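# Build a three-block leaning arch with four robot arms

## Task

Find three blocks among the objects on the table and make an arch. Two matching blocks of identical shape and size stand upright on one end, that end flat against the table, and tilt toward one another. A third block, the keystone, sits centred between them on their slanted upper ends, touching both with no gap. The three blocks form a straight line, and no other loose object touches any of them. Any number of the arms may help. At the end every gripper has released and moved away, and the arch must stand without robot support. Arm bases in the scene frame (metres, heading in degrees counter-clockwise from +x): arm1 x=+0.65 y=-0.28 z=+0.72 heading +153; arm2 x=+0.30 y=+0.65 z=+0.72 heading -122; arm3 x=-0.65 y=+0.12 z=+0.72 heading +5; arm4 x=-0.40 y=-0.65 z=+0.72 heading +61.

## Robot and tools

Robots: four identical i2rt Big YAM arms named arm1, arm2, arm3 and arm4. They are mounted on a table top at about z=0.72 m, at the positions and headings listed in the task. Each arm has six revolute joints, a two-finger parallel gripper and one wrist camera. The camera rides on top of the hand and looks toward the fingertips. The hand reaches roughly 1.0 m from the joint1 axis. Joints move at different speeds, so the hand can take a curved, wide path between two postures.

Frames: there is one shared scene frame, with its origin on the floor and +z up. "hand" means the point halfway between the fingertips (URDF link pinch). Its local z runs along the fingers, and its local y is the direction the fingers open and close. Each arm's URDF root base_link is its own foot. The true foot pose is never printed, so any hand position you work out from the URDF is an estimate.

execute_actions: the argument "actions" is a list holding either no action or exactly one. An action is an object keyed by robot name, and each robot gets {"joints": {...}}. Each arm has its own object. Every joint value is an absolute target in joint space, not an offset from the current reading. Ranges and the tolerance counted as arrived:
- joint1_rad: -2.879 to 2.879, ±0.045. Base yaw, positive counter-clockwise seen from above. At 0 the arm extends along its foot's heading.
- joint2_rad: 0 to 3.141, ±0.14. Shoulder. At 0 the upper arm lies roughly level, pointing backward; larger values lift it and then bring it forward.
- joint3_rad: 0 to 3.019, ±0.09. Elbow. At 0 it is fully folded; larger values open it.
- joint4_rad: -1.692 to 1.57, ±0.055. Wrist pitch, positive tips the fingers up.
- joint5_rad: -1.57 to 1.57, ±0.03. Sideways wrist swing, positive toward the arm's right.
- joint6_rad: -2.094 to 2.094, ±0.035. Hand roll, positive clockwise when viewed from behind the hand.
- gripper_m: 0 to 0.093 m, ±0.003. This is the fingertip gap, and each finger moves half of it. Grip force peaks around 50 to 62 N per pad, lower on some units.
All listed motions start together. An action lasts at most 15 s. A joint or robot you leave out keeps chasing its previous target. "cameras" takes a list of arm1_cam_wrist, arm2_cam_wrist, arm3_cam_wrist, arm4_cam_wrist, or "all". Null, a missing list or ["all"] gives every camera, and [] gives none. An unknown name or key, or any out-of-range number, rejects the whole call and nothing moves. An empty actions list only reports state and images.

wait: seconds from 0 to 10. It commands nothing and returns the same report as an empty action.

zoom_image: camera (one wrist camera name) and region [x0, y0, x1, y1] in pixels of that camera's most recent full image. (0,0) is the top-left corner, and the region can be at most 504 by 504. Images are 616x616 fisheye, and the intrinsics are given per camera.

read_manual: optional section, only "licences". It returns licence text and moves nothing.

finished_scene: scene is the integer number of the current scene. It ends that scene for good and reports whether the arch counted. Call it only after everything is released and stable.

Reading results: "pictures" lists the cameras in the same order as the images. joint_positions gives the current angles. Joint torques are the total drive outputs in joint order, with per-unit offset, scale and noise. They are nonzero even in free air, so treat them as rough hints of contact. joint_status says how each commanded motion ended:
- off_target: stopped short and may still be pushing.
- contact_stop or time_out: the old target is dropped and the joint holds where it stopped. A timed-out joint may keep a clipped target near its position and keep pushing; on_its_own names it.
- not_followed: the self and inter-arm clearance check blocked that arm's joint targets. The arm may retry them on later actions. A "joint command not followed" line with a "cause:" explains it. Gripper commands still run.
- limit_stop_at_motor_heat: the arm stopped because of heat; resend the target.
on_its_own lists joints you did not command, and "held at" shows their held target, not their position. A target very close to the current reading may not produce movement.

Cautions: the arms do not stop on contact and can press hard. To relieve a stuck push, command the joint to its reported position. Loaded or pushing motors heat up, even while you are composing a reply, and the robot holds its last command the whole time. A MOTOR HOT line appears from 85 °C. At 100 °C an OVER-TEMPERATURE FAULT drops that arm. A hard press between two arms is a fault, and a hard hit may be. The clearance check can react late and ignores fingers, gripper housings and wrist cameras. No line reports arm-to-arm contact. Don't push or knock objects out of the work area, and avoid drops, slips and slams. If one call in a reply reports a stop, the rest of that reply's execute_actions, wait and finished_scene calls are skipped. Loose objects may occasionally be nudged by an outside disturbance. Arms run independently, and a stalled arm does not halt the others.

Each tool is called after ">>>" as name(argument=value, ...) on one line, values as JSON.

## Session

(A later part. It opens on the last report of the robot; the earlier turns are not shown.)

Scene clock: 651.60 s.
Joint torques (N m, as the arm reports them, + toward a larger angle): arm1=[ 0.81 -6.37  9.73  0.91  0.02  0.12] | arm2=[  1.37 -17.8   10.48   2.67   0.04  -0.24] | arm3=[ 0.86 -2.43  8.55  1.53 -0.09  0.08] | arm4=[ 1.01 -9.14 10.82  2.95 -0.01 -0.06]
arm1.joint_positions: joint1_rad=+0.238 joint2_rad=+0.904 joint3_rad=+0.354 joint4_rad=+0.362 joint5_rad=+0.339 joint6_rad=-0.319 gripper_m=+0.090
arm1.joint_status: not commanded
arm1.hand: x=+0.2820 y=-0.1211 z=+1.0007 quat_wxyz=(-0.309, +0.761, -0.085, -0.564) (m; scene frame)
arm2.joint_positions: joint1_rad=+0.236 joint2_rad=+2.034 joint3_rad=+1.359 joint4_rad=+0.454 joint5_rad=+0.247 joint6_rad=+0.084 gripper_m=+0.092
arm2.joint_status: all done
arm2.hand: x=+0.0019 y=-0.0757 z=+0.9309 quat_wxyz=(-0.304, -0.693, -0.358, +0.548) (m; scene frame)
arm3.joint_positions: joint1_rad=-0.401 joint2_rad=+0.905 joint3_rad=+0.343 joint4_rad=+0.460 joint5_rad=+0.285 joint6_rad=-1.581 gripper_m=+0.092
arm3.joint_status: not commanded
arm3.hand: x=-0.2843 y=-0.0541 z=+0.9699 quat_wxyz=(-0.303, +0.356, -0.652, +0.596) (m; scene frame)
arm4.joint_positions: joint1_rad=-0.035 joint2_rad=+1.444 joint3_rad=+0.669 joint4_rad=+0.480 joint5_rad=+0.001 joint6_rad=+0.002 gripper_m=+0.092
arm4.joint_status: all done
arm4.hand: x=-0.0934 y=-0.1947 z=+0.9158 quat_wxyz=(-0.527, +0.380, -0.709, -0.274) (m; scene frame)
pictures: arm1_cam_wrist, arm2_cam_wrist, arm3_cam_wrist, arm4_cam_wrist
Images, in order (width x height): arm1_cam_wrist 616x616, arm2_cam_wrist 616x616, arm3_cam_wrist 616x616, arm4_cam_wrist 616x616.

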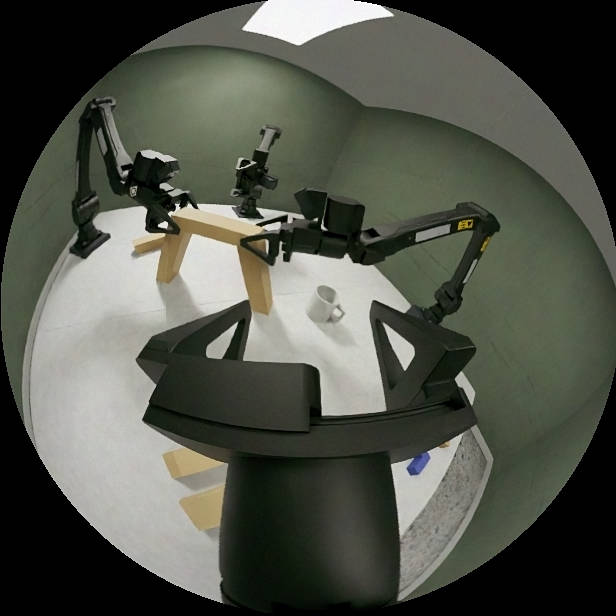

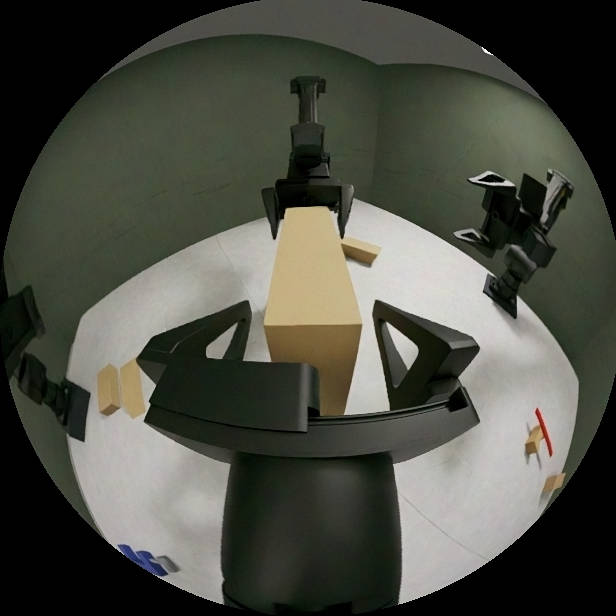

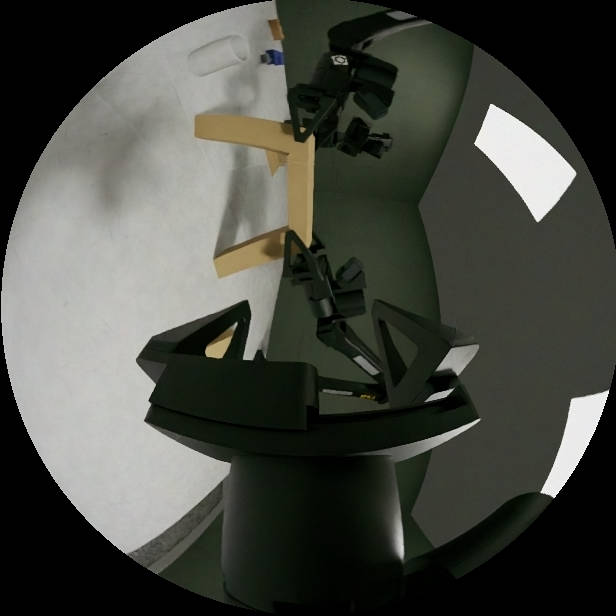

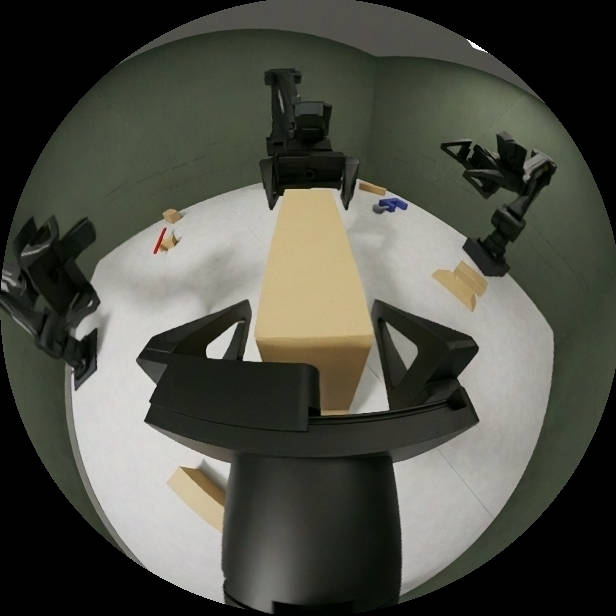

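>>> execute_actions(actions=[{"arm2":{"joints":{"joint2_rad":1.3,"joint3_rad":0.85}},"arm4":{"joints":{"joint2_rad":0.9,"joint3_rad":0.45}}}])

>>> zoom_image(camera="arm1_cam_wrist", region=[140, 190, 290, 320])

>>> zoom_image(camera="arm3_cam_wrist", region=[180, 100, 350, 290])

Scene clock: 656.17 s.
Joint torques (N m, as the arm reports them, + toward a larger angle): arm1=[ 1.36 -6.35  9.67  0.98  0.04  0.12] | arm2=[ 0.7  -7.5   9.47  2.15  0.07 -0.26] | arm3=[ 0.87 -2.63  8.38  1.36 -0.09  0.08] | arm4=[ 1.07 -1.66  8.98  2.74 -0.01 -0.06]
arm1.joint_positions: joint1_rad=+0.238 joint2_rad=+0.904 joint3_rad=+0.354 joint4_rad=+0.362 joint5_rad=+0.339 joint6_rad=-0.319 gripper_m=+0.090
arm1.joint_status: not commanded
arm1.hand: x=+0.2820 y=-0.1211 z=+1.0007 quat_wxyz=(-0.309, +0.761, -0.085, -0.564) (m; scene frame)
arm2.joint_positions: joint1_rad=+0.236 joint2_rad=+1.289 joint3_rad=+0.846 joint4_rad=+0.461 joint5_rad=+0.247 joint6_rad=+0.084 gripper_m=+0.092
arm2.joint_status: all done
arm2.hand: x=+0.0729 y=+0.1292 z=+1.1385 quat_wxyz=(-0.366, -0.632, -0.305, +0.612) (m; scene frame)
arm3.joint_positions: joint1_rad=-0.401 joint2_rad=+0.905 joint3_rad=+0.343 joint4_rad=+0.460 joint5_rad=+0.285 joint6_rad=-1.581 gripper_m=+0.092
arm3.joint_status: not commanded
arm3.hand: x=-0.2843 y=-0.0541 z=+0.9699 quat_wxyz=(-0.303, +0.356, -0.652, +0.596) (m; scene frame)
arm4.joint_positions: joint1_rad=-0.035 joint2_rad=+0.894 joint3_rad=+0.456 joint4_rad=+0.484 joint5_rad=+0.001 joint6_rad=+0.002 gripper_m=+0.092
arm4.joint_status: all done
arm4.hand: x=-0.1620 y=-0.2928 z=+1.0574 quat_wxyz=(-0.639, +0.328, -0.610, -0.335) (m; scene frame)
pictures: arm1_cam_wrist, arm2_cam_wrist, arm3_cam_wrist, arm4_cam_wrist
Images, in order (width x height): arm1_cam_wrist 616x616, arm2_cam_wrist 616x616, arm3_cam_wrist 616x616, arm4_cam_wrist 616x616.

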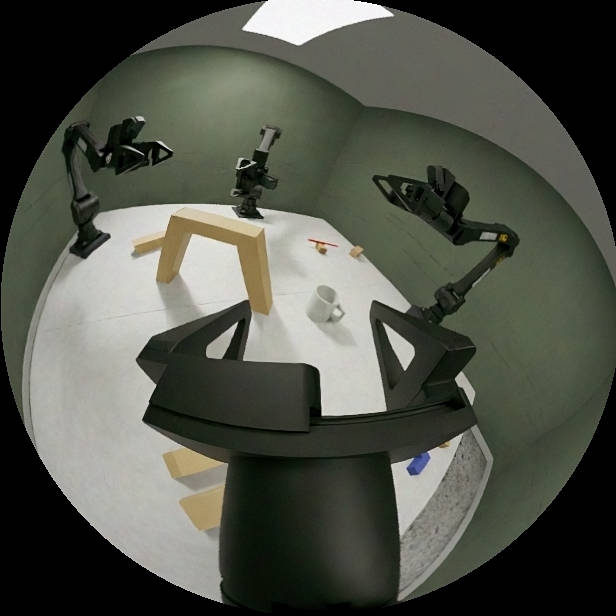

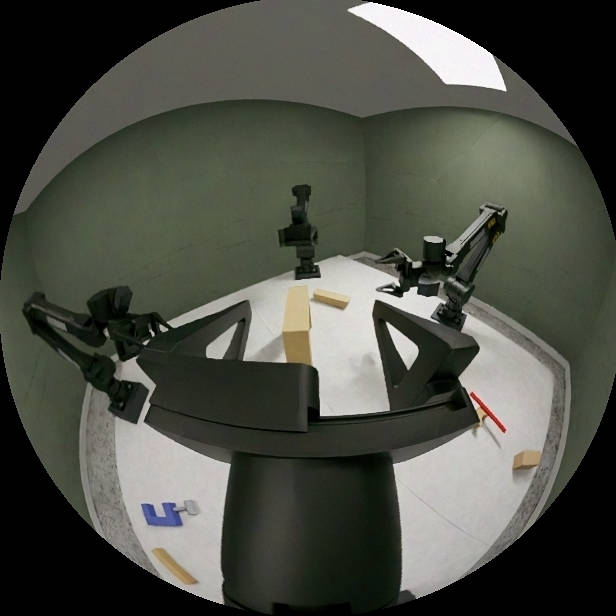

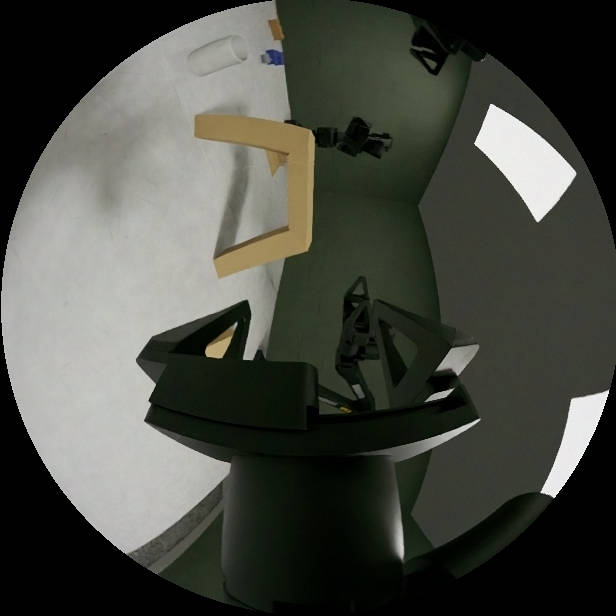

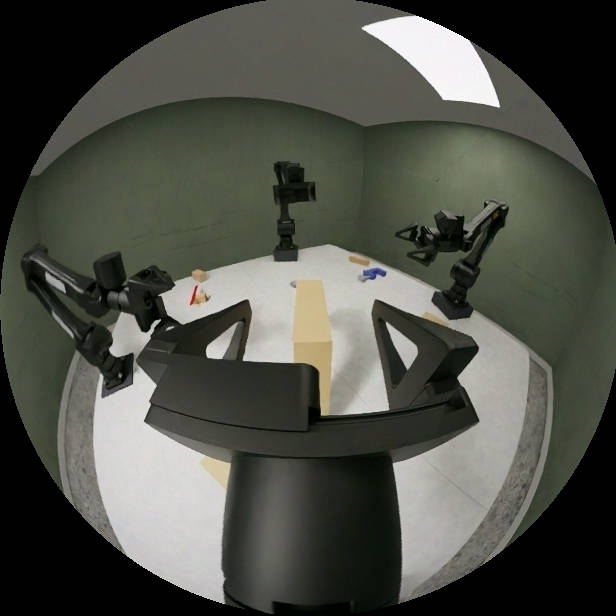

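Region (140, 190, 290, 320) of arm1_cam_wrist's 616x616 image, scaled by 3.360, with more detail than that image has; it fills the top 437 rows of this view, and the rest is white.

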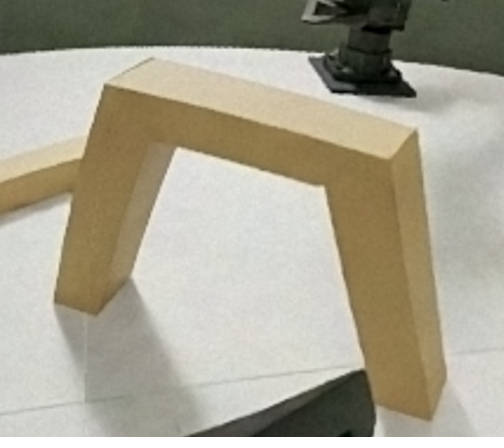

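Region (180, 100, 350, 290) of arm3_cam_wrist's 616x616 image, scaled by 2.653, with more detail than that image has; it fills the left 451 columns of this view, and the rest is white.

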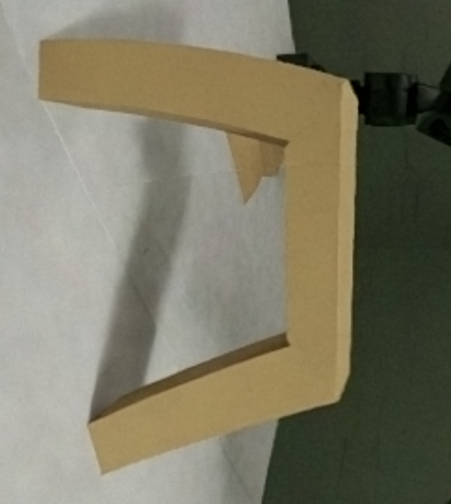

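The arch stands free and aligned.

>>> finished_scene(scene=1)

The scene is finished: the task was done.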